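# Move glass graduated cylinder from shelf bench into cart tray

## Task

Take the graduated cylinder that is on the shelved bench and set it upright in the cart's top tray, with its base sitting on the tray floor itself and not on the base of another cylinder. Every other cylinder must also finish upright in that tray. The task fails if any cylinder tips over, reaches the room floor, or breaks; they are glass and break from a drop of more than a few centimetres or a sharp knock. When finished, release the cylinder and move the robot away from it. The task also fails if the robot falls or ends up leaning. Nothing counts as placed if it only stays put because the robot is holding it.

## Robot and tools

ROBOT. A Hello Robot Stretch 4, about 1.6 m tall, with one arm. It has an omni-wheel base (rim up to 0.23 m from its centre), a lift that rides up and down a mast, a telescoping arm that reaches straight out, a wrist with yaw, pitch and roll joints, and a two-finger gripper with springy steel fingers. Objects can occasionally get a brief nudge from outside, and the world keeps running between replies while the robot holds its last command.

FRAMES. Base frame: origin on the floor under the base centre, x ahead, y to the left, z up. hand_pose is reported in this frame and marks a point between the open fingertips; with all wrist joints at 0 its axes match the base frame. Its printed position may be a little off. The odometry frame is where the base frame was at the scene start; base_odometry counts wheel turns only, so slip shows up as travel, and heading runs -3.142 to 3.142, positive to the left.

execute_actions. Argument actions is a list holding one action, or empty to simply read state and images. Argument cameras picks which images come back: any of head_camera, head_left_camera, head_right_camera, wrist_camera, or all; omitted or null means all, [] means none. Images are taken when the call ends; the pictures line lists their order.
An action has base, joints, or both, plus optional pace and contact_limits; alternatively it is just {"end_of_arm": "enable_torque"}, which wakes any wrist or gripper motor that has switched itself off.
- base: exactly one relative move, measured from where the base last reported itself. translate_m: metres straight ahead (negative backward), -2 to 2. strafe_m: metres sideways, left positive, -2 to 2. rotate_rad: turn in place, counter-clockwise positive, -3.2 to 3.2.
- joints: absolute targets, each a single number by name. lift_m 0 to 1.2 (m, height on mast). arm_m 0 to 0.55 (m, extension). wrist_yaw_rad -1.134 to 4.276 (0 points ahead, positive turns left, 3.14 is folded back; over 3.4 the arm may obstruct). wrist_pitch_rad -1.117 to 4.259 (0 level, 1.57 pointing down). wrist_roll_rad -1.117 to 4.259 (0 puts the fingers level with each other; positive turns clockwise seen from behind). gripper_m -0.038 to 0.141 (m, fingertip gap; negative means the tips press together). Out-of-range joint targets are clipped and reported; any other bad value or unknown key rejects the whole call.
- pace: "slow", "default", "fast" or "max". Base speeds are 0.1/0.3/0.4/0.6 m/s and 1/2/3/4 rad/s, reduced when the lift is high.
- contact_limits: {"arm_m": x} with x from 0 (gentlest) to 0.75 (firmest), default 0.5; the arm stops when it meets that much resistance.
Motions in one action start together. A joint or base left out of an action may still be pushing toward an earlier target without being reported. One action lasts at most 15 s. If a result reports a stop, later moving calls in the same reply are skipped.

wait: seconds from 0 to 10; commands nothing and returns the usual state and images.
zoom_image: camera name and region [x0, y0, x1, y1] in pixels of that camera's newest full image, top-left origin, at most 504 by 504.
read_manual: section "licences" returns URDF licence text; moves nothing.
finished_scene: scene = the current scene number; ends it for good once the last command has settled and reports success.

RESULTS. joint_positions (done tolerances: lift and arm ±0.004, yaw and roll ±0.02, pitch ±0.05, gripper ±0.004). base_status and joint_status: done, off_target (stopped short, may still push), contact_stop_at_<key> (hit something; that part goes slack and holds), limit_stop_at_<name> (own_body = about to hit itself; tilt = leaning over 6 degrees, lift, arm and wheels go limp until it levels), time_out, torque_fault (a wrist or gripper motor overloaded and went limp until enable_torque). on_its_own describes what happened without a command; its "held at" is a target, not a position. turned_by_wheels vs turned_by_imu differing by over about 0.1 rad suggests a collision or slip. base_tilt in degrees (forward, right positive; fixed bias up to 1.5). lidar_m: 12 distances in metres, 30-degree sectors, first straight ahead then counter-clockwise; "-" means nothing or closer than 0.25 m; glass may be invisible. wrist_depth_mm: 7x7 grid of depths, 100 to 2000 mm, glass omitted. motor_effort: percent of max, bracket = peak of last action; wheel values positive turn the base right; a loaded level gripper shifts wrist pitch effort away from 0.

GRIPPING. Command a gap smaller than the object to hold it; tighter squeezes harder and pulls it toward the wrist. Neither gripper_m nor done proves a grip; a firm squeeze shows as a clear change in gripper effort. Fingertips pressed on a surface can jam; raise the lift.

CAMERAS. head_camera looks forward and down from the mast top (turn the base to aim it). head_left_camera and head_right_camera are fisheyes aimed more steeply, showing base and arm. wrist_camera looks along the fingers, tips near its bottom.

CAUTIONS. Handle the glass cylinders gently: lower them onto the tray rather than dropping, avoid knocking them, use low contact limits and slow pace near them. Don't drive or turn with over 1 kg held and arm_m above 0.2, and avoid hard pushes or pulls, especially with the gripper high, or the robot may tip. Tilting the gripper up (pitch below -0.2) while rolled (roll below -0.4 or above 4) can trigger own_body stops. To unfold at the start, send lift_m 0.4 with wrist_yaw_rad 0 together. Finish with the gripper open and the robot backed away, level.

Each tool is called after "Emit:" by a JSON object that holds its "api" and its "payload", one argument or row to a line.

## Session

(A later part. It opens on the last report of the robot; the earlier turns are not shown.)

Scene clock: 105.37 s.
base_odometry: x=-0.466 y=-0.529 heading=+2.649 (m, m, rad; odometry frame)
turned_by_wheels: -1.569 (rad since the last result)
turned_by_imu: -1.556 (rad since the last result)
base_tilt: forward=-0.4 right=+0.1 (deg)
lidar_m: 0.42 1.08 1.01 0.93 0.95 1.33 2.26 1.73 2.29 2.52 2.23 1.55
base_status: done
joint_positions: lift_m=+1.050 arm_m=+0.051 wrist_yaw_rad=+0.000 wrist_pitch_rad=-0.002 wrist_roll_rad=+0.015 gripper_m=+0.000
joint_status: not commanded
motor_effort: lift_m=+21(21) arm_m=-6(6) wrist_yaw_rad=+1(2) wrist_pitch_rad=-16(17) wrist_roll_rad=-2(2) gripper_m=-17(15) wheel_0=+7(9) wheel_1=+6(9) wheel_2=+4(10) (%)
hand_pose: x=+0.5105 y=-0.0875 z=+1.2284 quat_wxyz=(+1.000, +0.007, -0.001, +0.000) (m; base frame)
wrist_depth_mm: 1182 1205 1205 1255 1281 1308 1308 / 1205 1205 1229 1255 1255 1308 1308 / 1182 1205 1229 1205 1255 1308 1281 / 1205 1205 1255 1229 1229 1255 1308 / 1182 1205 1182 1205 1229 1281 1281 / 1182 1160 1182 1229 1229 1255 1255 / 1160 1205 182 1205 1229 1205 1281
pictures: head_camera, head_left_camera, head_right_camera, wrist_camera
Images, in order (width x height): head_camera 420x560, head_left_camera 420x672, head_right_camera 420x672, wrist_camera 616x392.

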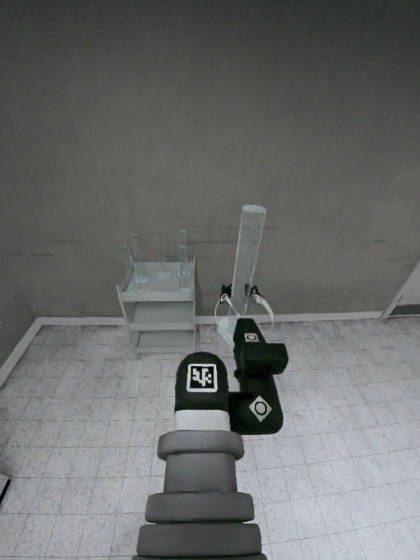

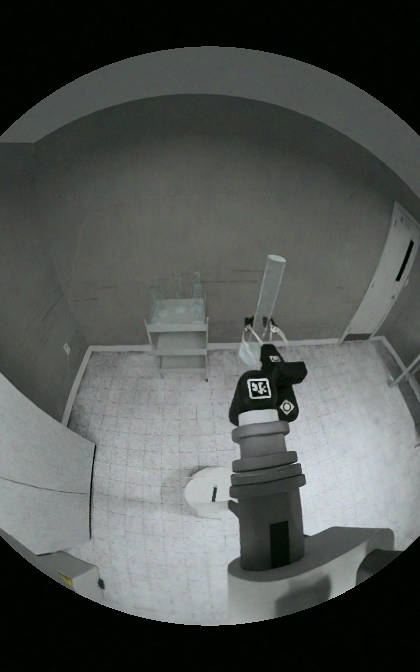

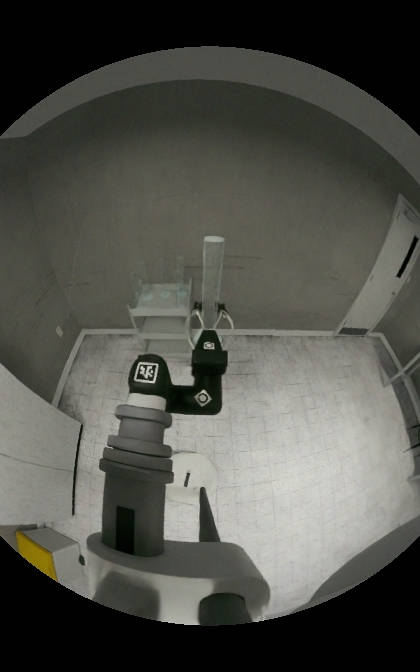

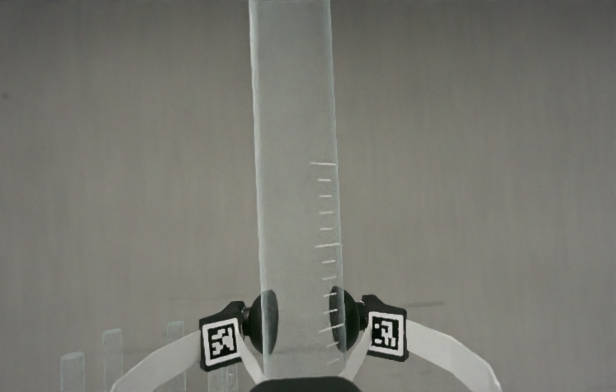

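Emit:
{"api": "execute_actions", "payload": {
  "actions": [
    {"base":{"strafe_m":0.36}}
  ],
  "cameras": []
}}

Emit:
{"api": "execute_actions", "payload": {
  "actions": [
    {"base":{"translate_m":0.3}}
  ]
}}

Scene clock: 114.20 s.
base_odometry: x=-0.636 y=-0.846 heading=+2.649 (m, m, rad; odometry frame)
turned_by_wheels: +0.000 (rad since the last result)
turned_by_imu: -0.001 (rad since the last result)
base_tilt: forward=-0.4 right=+0.1 (deg)
lidar_m: 0.41 1.48 0.63 0.58 0.59 0.82 2.27 1.86 2.30 2.87 2.16 1.10
base_status: done
joint_positions: lift_m=+1.050 arm_m=+0.051 wrist_yaw_rad=+0.000 wrist_pitch_rad=-0.002 wrist_roll_rad=+0.015 gripper_m=+0.000
joint_status: not commanded
motor_effort: lift_m=+20(21) arm_m=-6(6) wrist_yaw_rad=-1(1) wrist_pitch_rad=-18(16) wrist_roll_rad=-2(2) gripper_m=-17(19) wheel_0=-5(15) wheel_1=+4(10) wheel_2=+0(4) (%)
hand_pose: x=+0.5105 y=-0.0874 z=+1.2285 quat_wxyz=(+1.000, +0.007, -0.001, +0.000) (m; base frame)
wrist_depth_mm: 1182 1229 1205 1229 1255 1281 1281 / 1160 1205 1205 1229 1205 1281 1255 / 1182 1182 1182 1205 1205 1281 1308 / 1182 1182 1182 1229 1229 1281 1336 / 1182 1160 1182 1205 1255 1205 1281 / 1118 1160 1160 1182 1205 1229 1255 / 1138 1182 182 1182 1229 1205 1255
pictures: none
No camera images: the call's "cameras" was empty. Leave "cameras" out to get every camera's image.

Scene clock: 116.67 s.
base_odometry: x=-0.901 y=-0.704 heading=+2.650 (m, m, rad; odometry frame)
turned_by_wheels: +0.000 (rad since the last result)
turned_by_imu: +0.001 (rad since the last result)
base_tilt: forward=-0.4 right=+0.1 (deg)
lidar_m: 0.47 1.17 1.13 0.59 0.62 0.83 2.59 2.15 2.66 2.87 1.73 0.76
base_status: done
joint_positions: lift_m=+1.050 arm_m=+0.051 wrist_yaw_rad=+0.000 wrist_pitch_rad=-0.002 wrist_roll_rad=+0.015 gripper_m=+0.000
joint_status: not commanded
motor_effort: lift_m=+20(20) arm_m=-6(6) wrist_yaw_rad=-1(1) wrist_pitch_rad=-16(16) wrist_roll_rad=-2(3) gripper_m=-16(18) wheel_0=+7(14) wheel_1=+4(9) wheel_2=-4(11) (%)
hand_pose: x=+0.5105 y=-0.0874 z=+1.2285 quat_wxyz=(+1.000, +0.007, -0.001, +0.000) (m; base frame)
wrist_depth_mm: 878 904 917 917 946 946 946 / 878 904 904 917 960 960 960 / 878 878 878 917 931 931 946 / 866 891 878 878 917 917 931 / 866 878 891 891 904 904 946 / 854 866 878 891 904 917 931 / 866 866 182 891 878 917 931
pictures: head_camera, head_left_camera, head_right_camera, wrist_camera
Images, in order (width x height): head_camera 420x560, head_left_camera 420x672, head_right_camera 420x672, wrist_camera 616x392.

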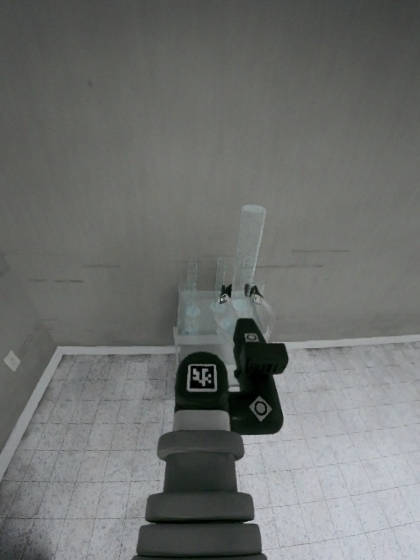

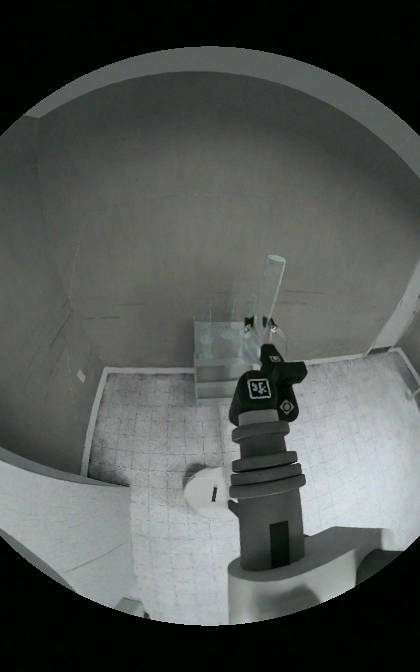

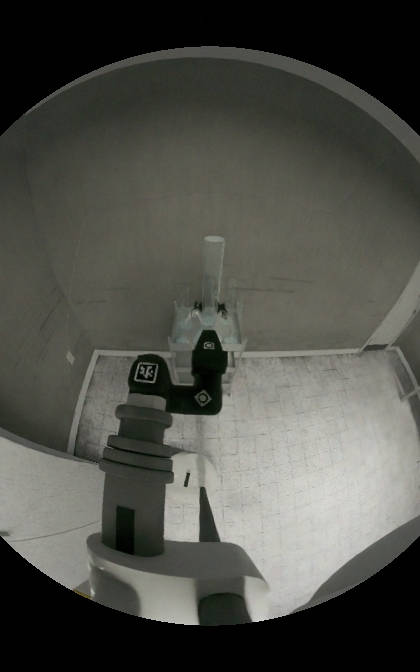

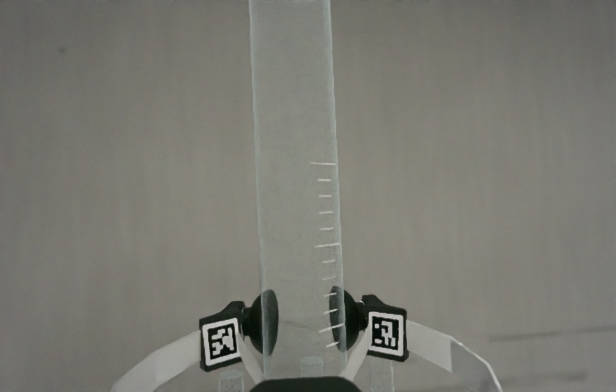

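Emit:
{"api": "execute_actions", "payload": {
  "actions": [
    {"joints":{"wrist_yaw_rad":-0.9}}
  ],
  "cameras": ["head_camera"]
}}

Emit:
{"api": "zoom_image", "payload": {
  "camera": "head_camera",
  "region": [150,240,290,380]
}}

Scene clock: 122.70 s.
base_odometry: x=-0.901 y=-0.704 heading=+2.650 (m, m, rad; odometry frame)
turned_by_wheels: +0.000 (rad since the last result)
turned_by_imu: -0.001 (rad since the last result)
base_tilt: forward=-0.5 right=+0.1 (deg)
lidar_m: 0.72 1.18 1.13 0.61 0.61 0.85 2.59 2.14 2.69 2.86 0.38 0.33
base_status: not commanded
joint_positions: lift_m=+1.050 arm_m=+0.051 wrist_yaw_rad=-0.900 wrist_pitch_rad=-0.001 wrist_roll_rad=+0.015 gripper_m=+0.000
joint_status: all done
motor_effort: lift_m=+20(20) arm_m=-6(6) wrist_yaw_rad=-1(8) wrist_pitch_rad=-16(18) wrist_roll_rad=-1(1) gripper_m=-17(16) wheel_0=+7(7) wheel_1=+4(4) wheel_2=-4(4) (%)
hand_pose: x=+0.3330 y=-0.2803 z=+1.2285 quat_wxyz=(+0.900, +0.006, -0.004, -0.435) (m; base frame)
wrist_depth_mm: 878 1078 1366 1921 - - - / 878 1060 1366 1808 - - - / 878 1042 1308 1808 - - - / 854 1025 1308 1808 - - - / 866 1025 1308 1756 - - - / 854 1042 1160 1537 - - - / 854 931 182 1618 - - -
pictures: head_camera
Images, in order (width x height): head_camera 420x560.

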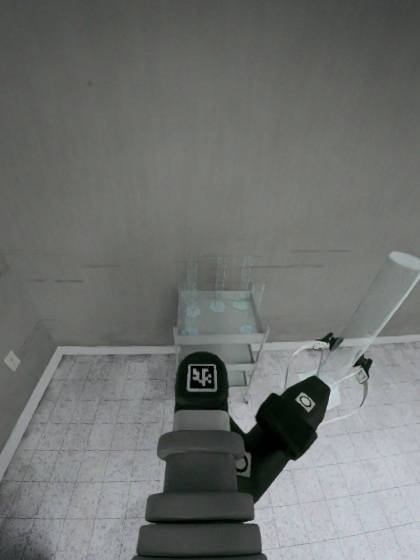

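Region (150, 240, 290, 380) of head_camera's 420x560 image, scaled by 3.600, with more detail than that image has.

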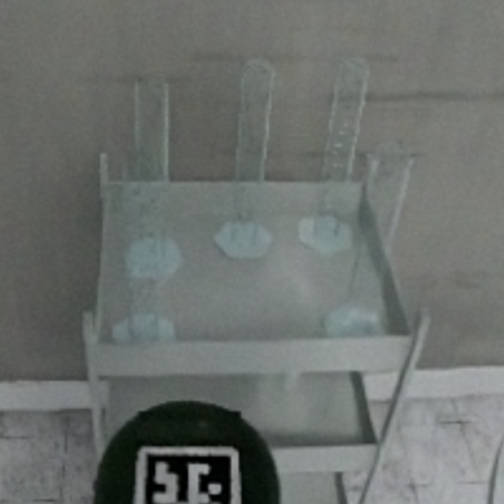

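Emit:
{"api": "execute_actions", "payload": {
  "actions": [
    {"joints":{"wrist_yaw_rad":0}}
  ],
  "cameras": []
}}

Emit:
{"api": "execute_actions", "payload": {
  "actions": [
    {"joints":{"arm_m":0.36},"pace":"slow"}
  ],
  "cameras": []
}}

Emit:
{"api": "execute_actions", "payload": {
  "actions": [
    {"joints":{"lift_m":0.9},"pace":"slow"}
  ]
}}

Scene clock: 132.40 s.
base_odometry: x=-0.901 y=-0.704 heading=+2.650 (m, m, rad; odometry frame)
turned_by_wheels: +0.000 (rad since the last result)
turned_by_imu: -0.001 (rad since the last result)
base_tilt: forward=-0.4 right=+0.1 (deg)
lidar_m: 0.41 1.18 1.13 0.61 0.62 0.82 2.56 2.15 2.69 2.87 1.72 0.78
base_status: not commanded
joint_positions: lift_m=+1.050 arm_m=+0.051 wrist_yaw_rad=+0.000 wrist_pitch_rad=-0.002 wrist_roll_rad=+0.015 gripper_m=+0.000
joint_status: all done
motor_effort: lift_m=+20(20) arm_m=-6(6) wrist_yaw_rad=+0(7) wrist_pitch_rad=-15(18) wrist_roll_rad=-2(1) gripper_m=-17(17) wheel_0=+7(6) wheel_1=+4(4) wheel_2=-4(4) (%)
hand_pose: x=+0.5105 y=-0.0875 z=+1.2285 quat_wxyz=(+1.000, +0.007, -0.001, +0.000) (m; base frame)
wrist_depth_mm: 891 878 931 917 917 946 960 / 878 878 904 904 931 946 946 / 854 904 878 917 917 946 960 / 878 891 891 904 917 917 946 / 854 854 891 891 917 931 946 / 854 854 878 891 891 917 946 / 854 866 182 878 891 917 917
pictures: none
No camera images: the call's "cameras" was empty. Leave "cameras" out to get every camera's image.

Scene clock: 136.77 s.
base_odometry: x=-0.901 y=-0.704 heading=+2.650 (m, m, rad; odometry frame)
turned_by_wheels: +0.000 (rad since the last result)
turned_by_imu: -0.001 (rad since the last result)
base_tilt: forward=-0.3 right=+0.1 (deg)
lidar_m: 0.72 1.17 1.12 0.59 0.62 0.84 2.58 2.14 2.70 2.87 1.71 0.78
base_status: not commanded
joint_positions: lift_m=+1.050 arm_m=+0.359 wrist_yaw_rad=+0.000 wrist_pitch_rad=-0.002 wrist_roll_rad=+0.015 gripper_m=+0.000
joint_status: all done
motor_effort: lift_m=+20(20) arm_m=+7(7) wrist_yaw_rad=-1(0) wrist_pitch_rad=-14(15) wrist_roll_rad=-1(1) gripper_m=-17(18) wheel_0=+7(7) wheel_1=+4(4) wheel_2=-4(4) (%)
hand_pose: x=+0.8182 y=-0.0874 z=+1.2285 quat_wxyz=(+1.000, +0.007, -0.001, +0.000) (m; base frame)
wrist_depth_mm: 574 580 585 597 609 615 627 / 569 574 585 597 603 609 621 / 569 574 580 597 597 609 621 / 559 574 580 585 597 603 609 / 559 564 574 585 591 597 603 / 549 564 564 580 585 597 603 / 559 559 182 580 591 597 609
pictures: none
No camera images: the call's "cameras" was empty. Leave "cameras" out to get every camera's image.

Scene clock: 138.80 s.
base_odometry: x=-0.901 y=-0.704 heading=+2.650 (m, m, rad; odometry frame)
turned_by_wheels: +0.000 (rad since the last result)
turned_by_imu: +0.000 (rad since the last result)
base_tilt: forward=-0.4 right=+0.1 (deg)
lidar_m: 0.72 1.17 1.11 0.59 0.61 0.83 2.59 2.15 2.66 2.87 1.71 0.77
base_status: not commanded
joint_positions: lift_m=+0.900 arm_m=+0.359 wrist_yaw_rad=+0.000 wrist_pitch_rad=-0.002 wrist_roll_rad=+0.015 gripper_m=+0.000
joint_status: all done
motor_effort: lift_m=+15(20) arm_m=+7(7) wrist_yaw_rad=+0(1) wrist_pitch_rad=-19(15) wrist_roll_rad=-2(2) gripper_m=-17(17) wheel_0=+7(7) wheel_1=+4(4) wheel_2=-4(4) (%)
hand_pose: x=+0.8182 y=-0.0874 z=+1.0789 quat_wxyz=(+1.000, +0.007, -0.001, +0.000) (m; base frame)
wrist_depth_mm: 569 580 591 597 609 615 627 / 574 580 597 591 603 609 621 / 569 574 585 591 603 609 621 / 559 569 574 585 603 603 609 / 559 564 580 585 591 609 615 / 554 564 574 580 591 597 609 / 554 559 182 569 585 597 603
pictures: head_camera, head_left_camera, head_right_camera, wrist_camera
Images, in order (width x height): head_camera 420x560, head_left_camera 420x672, head_right_camera 420x672, wrist_camera 616x392.

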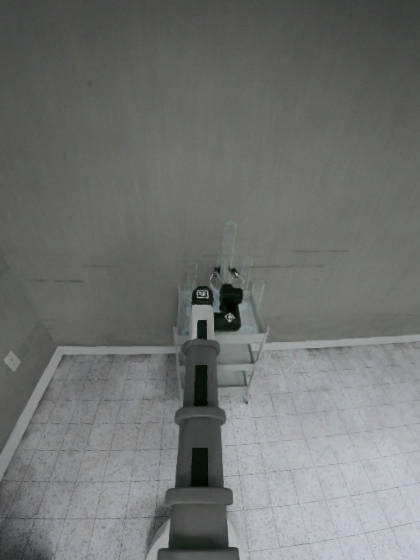

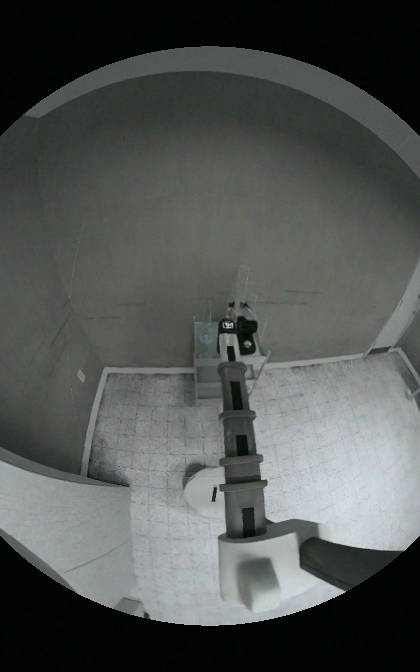

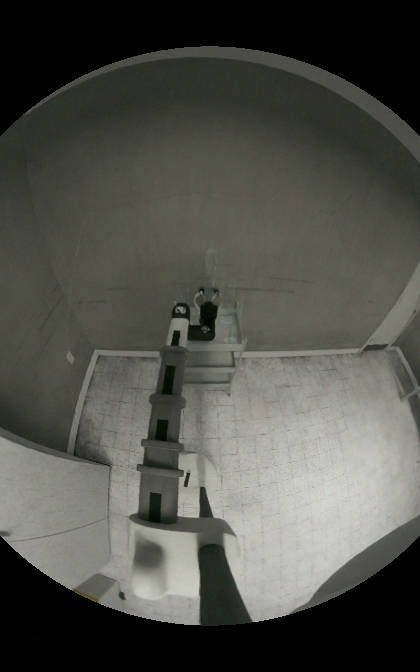

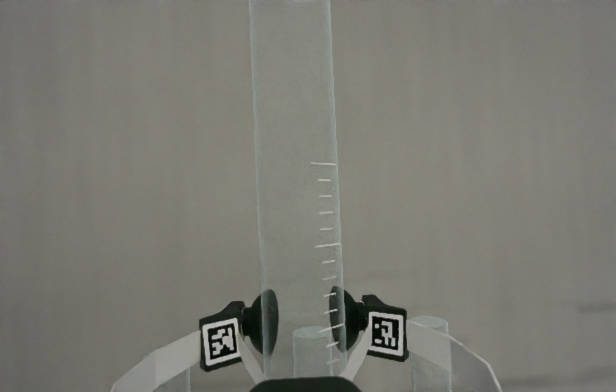

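Emit:
{"api": "execute_actions", "payload": {
  "actions": [
    {"joints":{"lift_m":0.72},"pace":"slow"}
  ]
}}

Emit:
{"api": "zoom_image", "payload": {
  "camera": "head_right_camera",
  "region": [150,260,270,380]
}}

Scene clock: 147.20 s.
base_odometry: x=-0.901 y=-0.704 heading=+2.650 (m, m, rad; odometry frame)
turned_by_wheels: +0.000 (rad since the last result)
turned_by_imu: -0.001 (rad since the last result)
base_tilt: forward=-0.3 right=+0.1 (deg)
lidar_m: 0.72 1.17 1.13 0.58 0.61 0.83 2.58 2.14 2.68 2.87 1.75 0.78
base_status: not commanded
joint_positions: lift_m=+0.720 arm_m=+0.359 wrist_yaw_rad=+0.000 wrist_pitch_rad=-0.002 wrist_roll_rad=+0.015 gripper_m=+0.000
joint_status: all done
motor_effort: lift_m=+15(19) arm_m=+7(7) wrist_yaw_rad=-1(0) wrist_pitch_rad=-18(16) wrist_roll_rad=-2(1) gripper_m=-17(18) wheel_0=+6(7) wheel_1=+4(4) wheel_2=-4(4) (%)
hand_pose: x=+0.8182 y=-0.0874 z=+0.8989 quat_wxyz=(+1.000, +0.007, -0.001, +0.000) (m; base frame)
wrist_depth_mm: 574 585 585 609 603 621 621 / 564 580 580 597 609 615 621 / 564 574 585 591 609 609 621 / 554 569 585 580 591 609 621 / 559 569 574 585 591 597 609 / 554 559 574 574 580 597 609 / 554 559 181 574 496 504 603
pictures: head_camera, head_left_camera, head_right_camera, wrist_camera
Images, in order (width x height): head_camera 420x560, head_left_camera 420x672, head_right_camera 420x672, wrist_camera 616x392.

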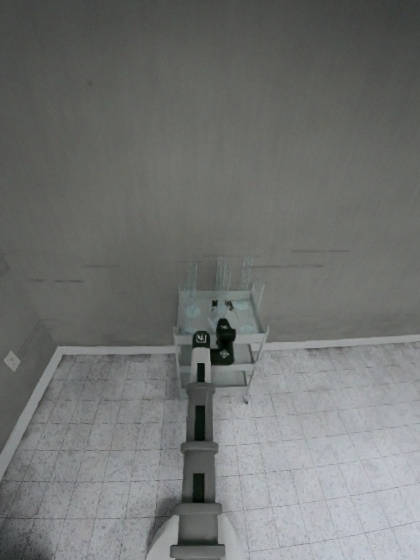

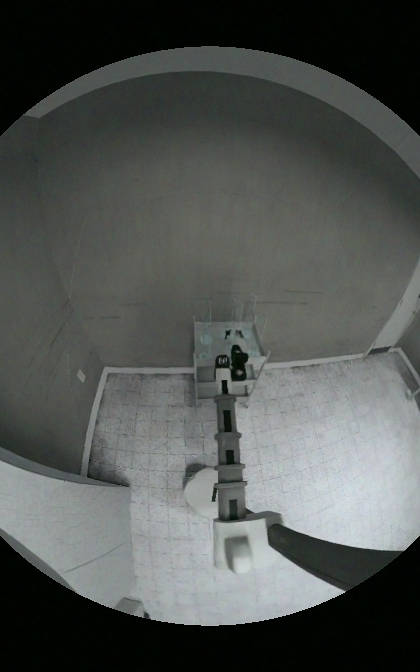

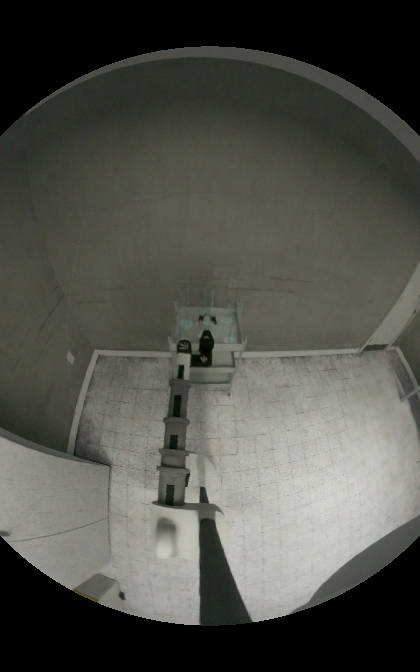

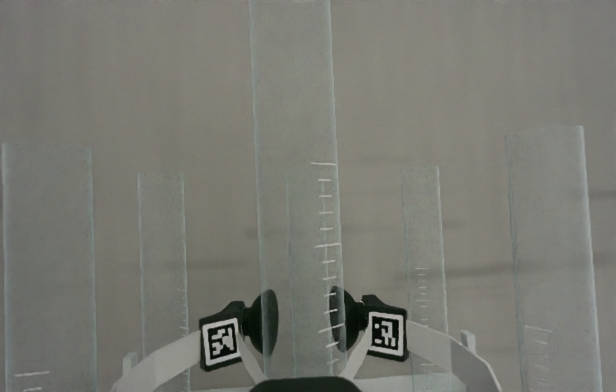

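Region (150, 260, 270, 380) of head_right_camera's 420x672 image, scaled by 4.200, with more detail than that image has.

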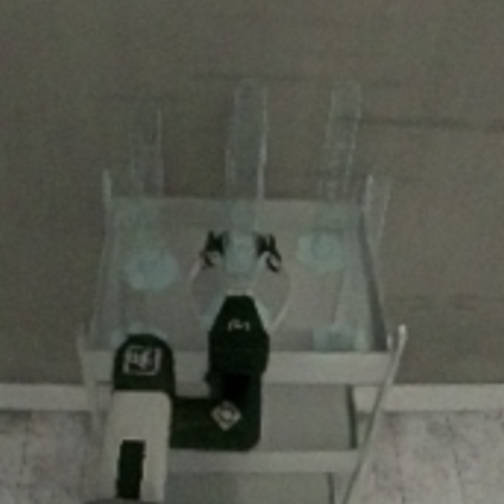

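Emit:
{"api": "execute_actions", "payload": {
  "actions": [
    {"joints":{"arm_m":0.395},"pace":"slow"}
  ],
  "cameras": []
}}

Emit:
{"api": "execute_actions", "payload": {
  "actions": [
    {"joints":{"lift_m":0.65},"pace":"slow"}
  ],
  "cameras": ["wrist_camera","head_right_camera"]
}}

Scene clock: 153.70 s.
base_odometry: x=-0.901 y=-0.704 heading=+2.650 (m, m, rad; odometry frame)
turned_by_wheels: +0.000 (rad since the last result)
turned_by_imu: -0.001 (rad since the last result)
base_tilt: forward=-0.4 right=+0.1 (deg)
lidar_m: 0.72 1.18 1.13 0.58 0.62 0.82 2.58 2.15 2.69 2.84 1.71 0.79
base_status: not commanded
joint_positions: lift_m=+0.720 arm_m=+0.394 wrist_yaw_rad=+0.000 wrist_pitch_rad=-0.002 wrist_roll_rad=+0.015 gripper_m=+0.000
joint_status: all done
motor_effort: lift_m=+15(15) arm_m=+7(7) wrist_yaw_rad=-1(0) wrist_pitch_rad=-16(17) wrist_roll_rad=-1(2) gripper_m=-16(16) wheel_0=+7(7) wheel_1=+4(4) wheel_2=-4(4) (%)
hand_pose: x=+0.8532 y=-0.0874 z=+0.8989 quat_wxyz=(+1.000, +0.007, -0.001, +0.000) (m; base frame)
wrist_depth_mm: 544 549 554 564 574 580 585 / 539 544 554 564 569 574 585 / 530 539 544 564 564 564 574 / 530 535 544 549 564 569 580 / 530 530 539 544 554 559 580 / 521 535 535 544 554 559 574 / 517 525 182 539 549 554 569
pictures: none
No camera images: the call's "cameras" was empty. Leave "cameras" out to get every camera's image.

Scene clock: 155.17 s.
base_odometry: x=-0.901 y=-0.704 heading=+2.650 (m, m, rad; odometry frame)
turned_by_wheels: +0.000 (rad since the last result)
turned_by_imu: +0.000 (rad since the last result)
base_tilt: forward=-0.4 right=+0.2 (deg)
lidar_m: 0.72 1.14 1.13 0.59 0.62 0.85 2.59 2.14 2.72 2.86 1.73 0.77
base_status: not commanded
joint_positions: lift_m=+0.650 arm_m=+0.394 wrist_yaw_rad=+0.000 wrist_pitch_rad=-0.002 wrist_roll_rad=+0.015 gripper_m=+0.000
joint_status: all done
motor_effort: lift_m=+15(16) arm_m=+7(7) wrist_yaw_rad=+0(0) wrist_pitch_rad=-17(14) wrist_roll_rad=-2(2) gripper_m=-17(14) wheel_0=+6(7) wheel_1=+4(4) wheel_2=-4(4) (%)
hand_pose: x=+0.8532 y=-0.0874 z=+0.8289 quat_wxyz=(+1.000, +0.007, -0.001, +0.000) (m; base frame)
wrist_depth_mm: 539 544 554 559 569 580 585 / 535 539 544 564 569 574 591 / 535 535 544 554 564 574 585 / 530 539 539 554 564 574 580 / 530 530 535 549 554 564 569 / 521 539 530 544 544 564 569 / 521 410 182 459 462 394 564
pictures: head_right_camera, wrist_camera
Images, in order (width x height): head_right_camera 420x672, wrist_camera 616x392.

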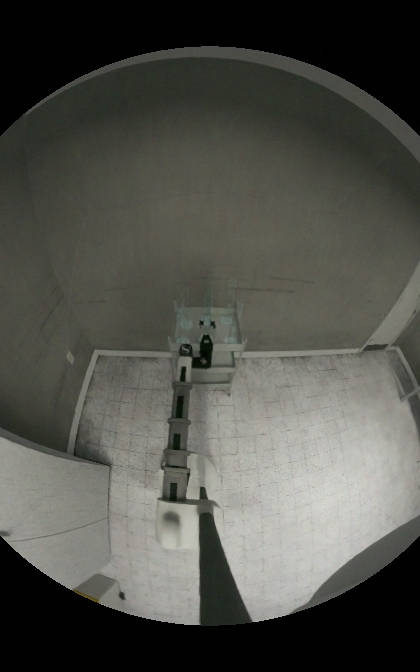

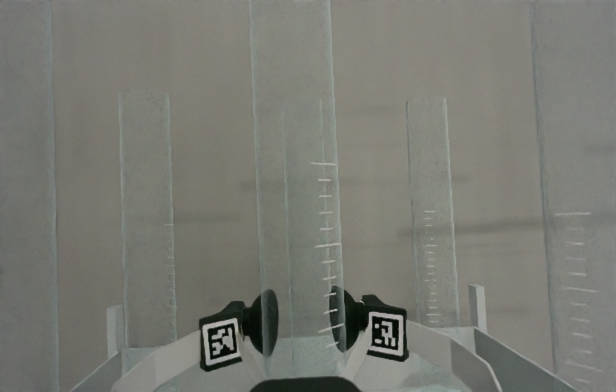

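Emit:
{"api": "execute_actions", "payload": {
  "actions": [
    {"joints":{"lift_m":0.63},"pace":"slow","contact_limits":{}}
  ],
  "cameras": ["wrist_camera"]
}}

action 0: "contact_limits" must be an object like {"arm_m": 0.15}; or leave it out

Emit:
{"api": "execute_actions", "payload": {
  "actions": [
    {"joints":{"lift_m":0.632},"pace":"slow"}
  ],
  "cameras": ["wrist_camera"]
}}

Scene clock: 163.37 s.
base_odometry: x=-0.901 y=-0.704 heading=+2.650 (m, m, rad; odometry frame)
turned_by_wheels: +0.000 (rad since the last result)
turned_by_imu: -0.001 (rad since the last result)
base_tilt: forward=-0.3 right=+0.2 (deg)
lidar_m: 0.73 1.17 1.12 0.58 0.63 0.84 2.58 2.15 2.69 2.86 1.72 0.76
base_status: not commanded
joint_positions: lift_m=+0.632 arm_m=+0.394 wrist_yaw_rad=+0.000 wrist_pitch_rad=-0.002 wrist_roll_rad=+0.015 gripper_m=+0.000
joint_status: all done
motor_effort: lift_m=+16(14) arm_m=+7(7) wrist_yaw_rad=+0(1) wrist_pitch_rad=-14(17) wrist_roll_rad=-3(2) gripper_m=-16(17) wheel_0=+7(6) wheel_1=+4(4) wheel_2=-4(4) (%)
hand_pose: x=+0.8532 y=-0.0874 z=+0.8108 quat_wxyz=(+1.000, +0.007, -0.001, +0.000) (m; base frame)
wrist_depth_mm: 539 549 549 559 574 580 591 / 535 544 544 559 569 574 591 / 539 544 549 549 559 569 580 / 530 530 544 554 564 569 580 / 521 535 544 544 559 564 574 / 521 535 535 549 469 564 569 / 521 413 182 452 430 375 357
pictures: wrist_camera
Images, in order (width x height): wrist_camera 616x392.

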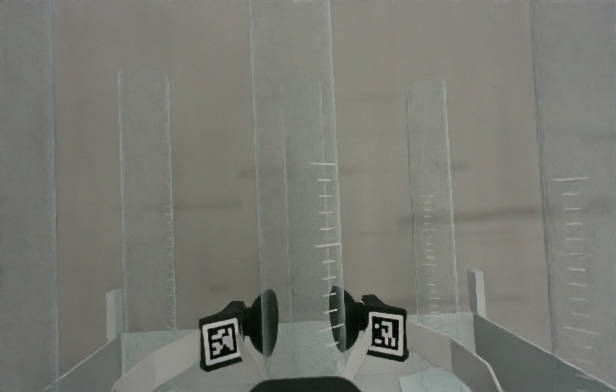

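Emit:
{"api": "execute_actions", "payload": {
  "actions": [
    {"joints":{"lift_m":0.622},"pace":"slow"}
  ],
  "cameras": ["wrist_camera"]
}}

Scene clock: 166.77 s.
base_odometry: x=-0.901 y=-0.704 heading=+2.650 (m, m, rad; odometry frame)
turned_by_wheels: +0.000 (rad since the last result)
turned_by_imu: -0.001 (rad since the last result)
base_tilt: forward=-0.4 right=+0.1 (deg)
lidar_m: 0.73 1.18 1.13 0.60 0.61 0.83 2.58 2.14 2.67 2.84 1.75 0.77
base_status: not commanded
joint_positions: lift_m=+0.622 arm_m=+0.394 wrist_yaw_rad=+0.000 wrist_pitch_rad=-0.002 wrist_roll_rad=+0.015 gripper_m=+0.000
joint_status: all done
motor_effort: lift_m=+15(14) arm_m=+7(7) wrist_yaw_rad=+0(0) wrist_pitch_rad=-16(17) wrist_roll_rad=-2(2) gripper_m=-17(17) wheel_0=+7(7) wheel_1=+4(3) wheel_2=-4(4) (%)
hand_pose: x=+0.8532 y=-0.0874 z=+0.8009 quat_wxyz=(+1.000, +0.007, -0.001, +0.000) (m; base frame)
wrist_depth_mm: 539 539 554 569 564 580 591 / 535 549 544 554 569 580 585 / 525 539 549 554 569 574 580 / 535 535 539 549 559 569 574 / 530 530 544 549 559 569 574 / 517 525 535 462 459 477 574 / 521 407 182 455 404 375 340
pictures: wrist_camera
Images, in order (width x height): wrist_camera 616x392.

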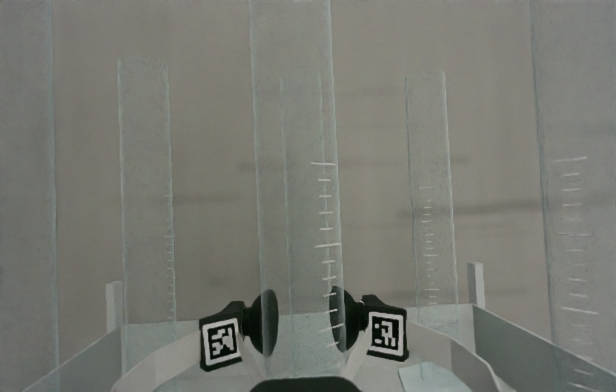

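Not touching yet.

Emit:
{"api": "execute_actions", "payload": {
  "actions": [
    {"joints":{"lift_m":0.612},"pace":"slow"}
  ],
  "cameras": ["wrist_camera"]
}}

Scene clock: 169.00 s.
base_odometry: x=-0.901 y=-0.704 heading=+2.650 (m, m, rad; odometry frame)
turned_by_wheels: +0.000 (rad since the last result)
turned_by_imu: +0.000 (rad since the last result)
base_tilt: forward=-0.4 right=+0.1 (deg)
lidar_m: 0.72 1.16 1.11 0.60 0.63 0.82 2.59 2.15 2.68 2.85 1.73 0.76
base_status: not commanded
joint_positions: lift_m=+0.612 arm_m=+0.394 wrist_yaw_rad=+0.000 wrist_pitch_rad=-0.011 wrist_roll_rad=+0.015 gripper_m=+0.000
joint_status: all done
motor_effort: lift_m=+12(13) arm_m=+7(7) wrist_yaw_rad=+1(1) wrist_pitch_rad=+12(13) wrist_roll_rad=-1(1) gripper_m=-15(18) wheel_0=+7(7) wheel_1=+4(4) wheel_2=-4(4) (%)
hand_pose: x=+0.8532 y=-0.0874 z=+0.7940 quat_wxyz=(+1.000, +0.007, -0.006, +0.000) (m; base frame)
wrist_depth_mm: 544 549 554 569 574 585 580 / 539 544 554 564 574 580 591 / 530 544 549 559 559 569 580 / 535 535 544 554 559 574 574 / 525 525 539 554 559 564 580 / 525 530 535 455 469 469 569 / 521 407 185 449 410 375 336
pictures: wrist_camera
Images, in order (width x height): wrist_camera 616x392.

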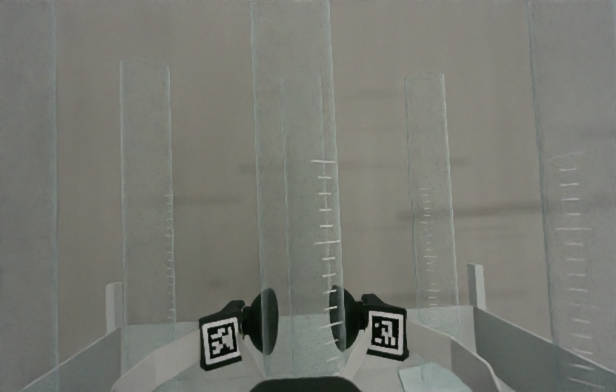

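Emit:
{"api": "execute_actions", "payload": {
  "actions": [
    {"joints":{"lift_m":0.618,"gripper_m":0.075},"pace":"slow"}
  ],
  "cameras": ["wrist_camera"]
}}

Emit:
{"api": "execute_actions", "payload": {
  "actions": [
    {"joints":{"arm_m":0.05},"pace":"slow"}
  ],
  "cameras": ["wrist_camera","head_camera"]
}}

Emit:
{"api": "zoom_image", "payload": {
  "camera": "head_camera",
  "region": [150,240,290,380]
}}

Scene clock: 175.77 s.
base_odometry: x=-0.901 y=-0.704 heading=+2.650 (m, m, rad; odometry frame)
turned_by_wheels: +0.000 (rad since the last result)
turned_by_imu: -0.001 (rad since the last result)
base_tilt: forward=-0.3 right=+0.2 (deg)
lidar_m: 0.72 1.16 1.14 0.58 0.62 0.84 2.58 2.15 2.66 2.85 1.71 0.77
base_status: not commanded
joint_positions: lift_m=+0.618 arm_m=+0.394 wrist_yaw_rad=+0.000 wrist_pitch_rad=-0.004 wrist_roll_rad=+0.015 gripper_m=+0.075
joint_status: all done
motor_effort: lift_m=+21(19) arm_m=+7(7) wrist_yaw_rad=+0(0) wrist_pitch_rad=-7(12) wrist_roll_rad=-2(2) gripper_m=-3(18) wheel_0=+7(7) wheel_1=+4(4) wheel_2=-4(4) (%)
hand_pose: x=+0.8532 y=-0.0875 z=+0.7972 quat_wxyz=(+1.000, +0.007, -0.002, +0.000) (m; base frame)
wrist_depth_mm: 535 544 559 569 574 580 591 / 535 544 554 554 564 574 585 / 525 539 549 559 564 569 585 / 521 535 544 549 559 564 569 / 525 535 544 549 554 564 574 / 521 530 455 544 224 480 569 / 517 410 424 439 415 394 338
pictures: wrist_camera
Images, in order (width x height): wrist_camera 616x392.

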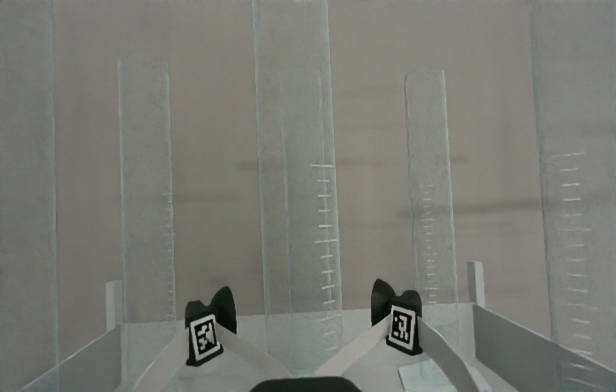

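Scene clock: 180.50 s.
base_odometry: x=-0.901 y=-0.704 heading=+2.650 (m, m, rad; odometry frame)
turned_by_wheels: +0.000 (rad since the last result)
turned_by_imu: -0.001 (rad since the last result)
base_tilt: forward=-0.3 right=+0.2 (deg)
lidar_m: 0.72 1.15 1.13 0.59 0.63 0.82 2.59 2.14 2.68 2.88 1.74 0.77
base_status: not commanded
joint_positions: lift_m=+0.618 arm_m=+0.051 wrist_yaw_rad=+0.000 wrist_pitch_rad=-0.004 wrist_roll_rad=+0.015 gripper_m=+0.075
joint_status: all done
motor_effort: lift_m=+21(21) arm_m=-7(7) wrist_yaw_rad=-1(0) wrist_pitch_rad=-8(9) wrist_roll_rad=-2(2) gripper_m=-1(2) wheel_0=+7(7) wheel_1=+4(4) wheel_2=-4(4) (%)
hand_pose: x=+0.5106 y=-0.0874 z=+0.7971 quat_wxyz=(+1.000, +0.007, -0.002, +0.000) (m; base frame)
wrist_depth_mm: 878 891 904 917 904 931 960 / 866 891 891 917 917 931 946 / 854 878 904 917 931 946 931 / 854 866 891 891 917 946 960 / 854 866 891 891 891 960 931 / 866 842 469 741 224 891 946 / 854 462 466 477 809 480 946
pictures: head_camera, wrist_camera
Images, in order (width x height): head_camera 420x560, wrist_camera 616x392.

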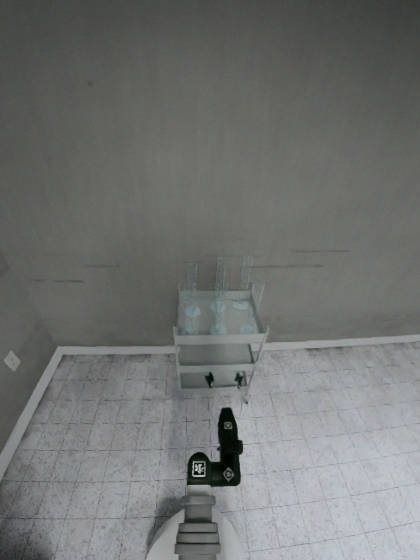

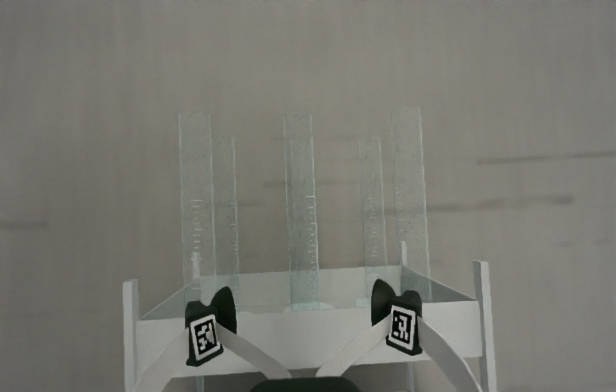

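Region (150, 240, 290, 380) of head_camera's 420x560 image, scaled by 3.600, with more detail than that image has.

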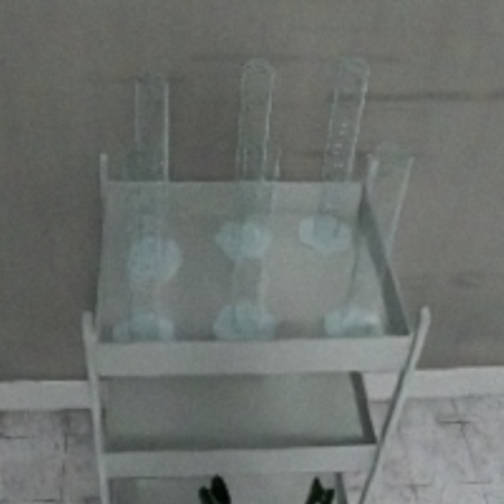

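Clean placement.

Emit:
{"api": "finished_scene", "payload": {
  "scene": 1
}}

The scene is finished: the task was done.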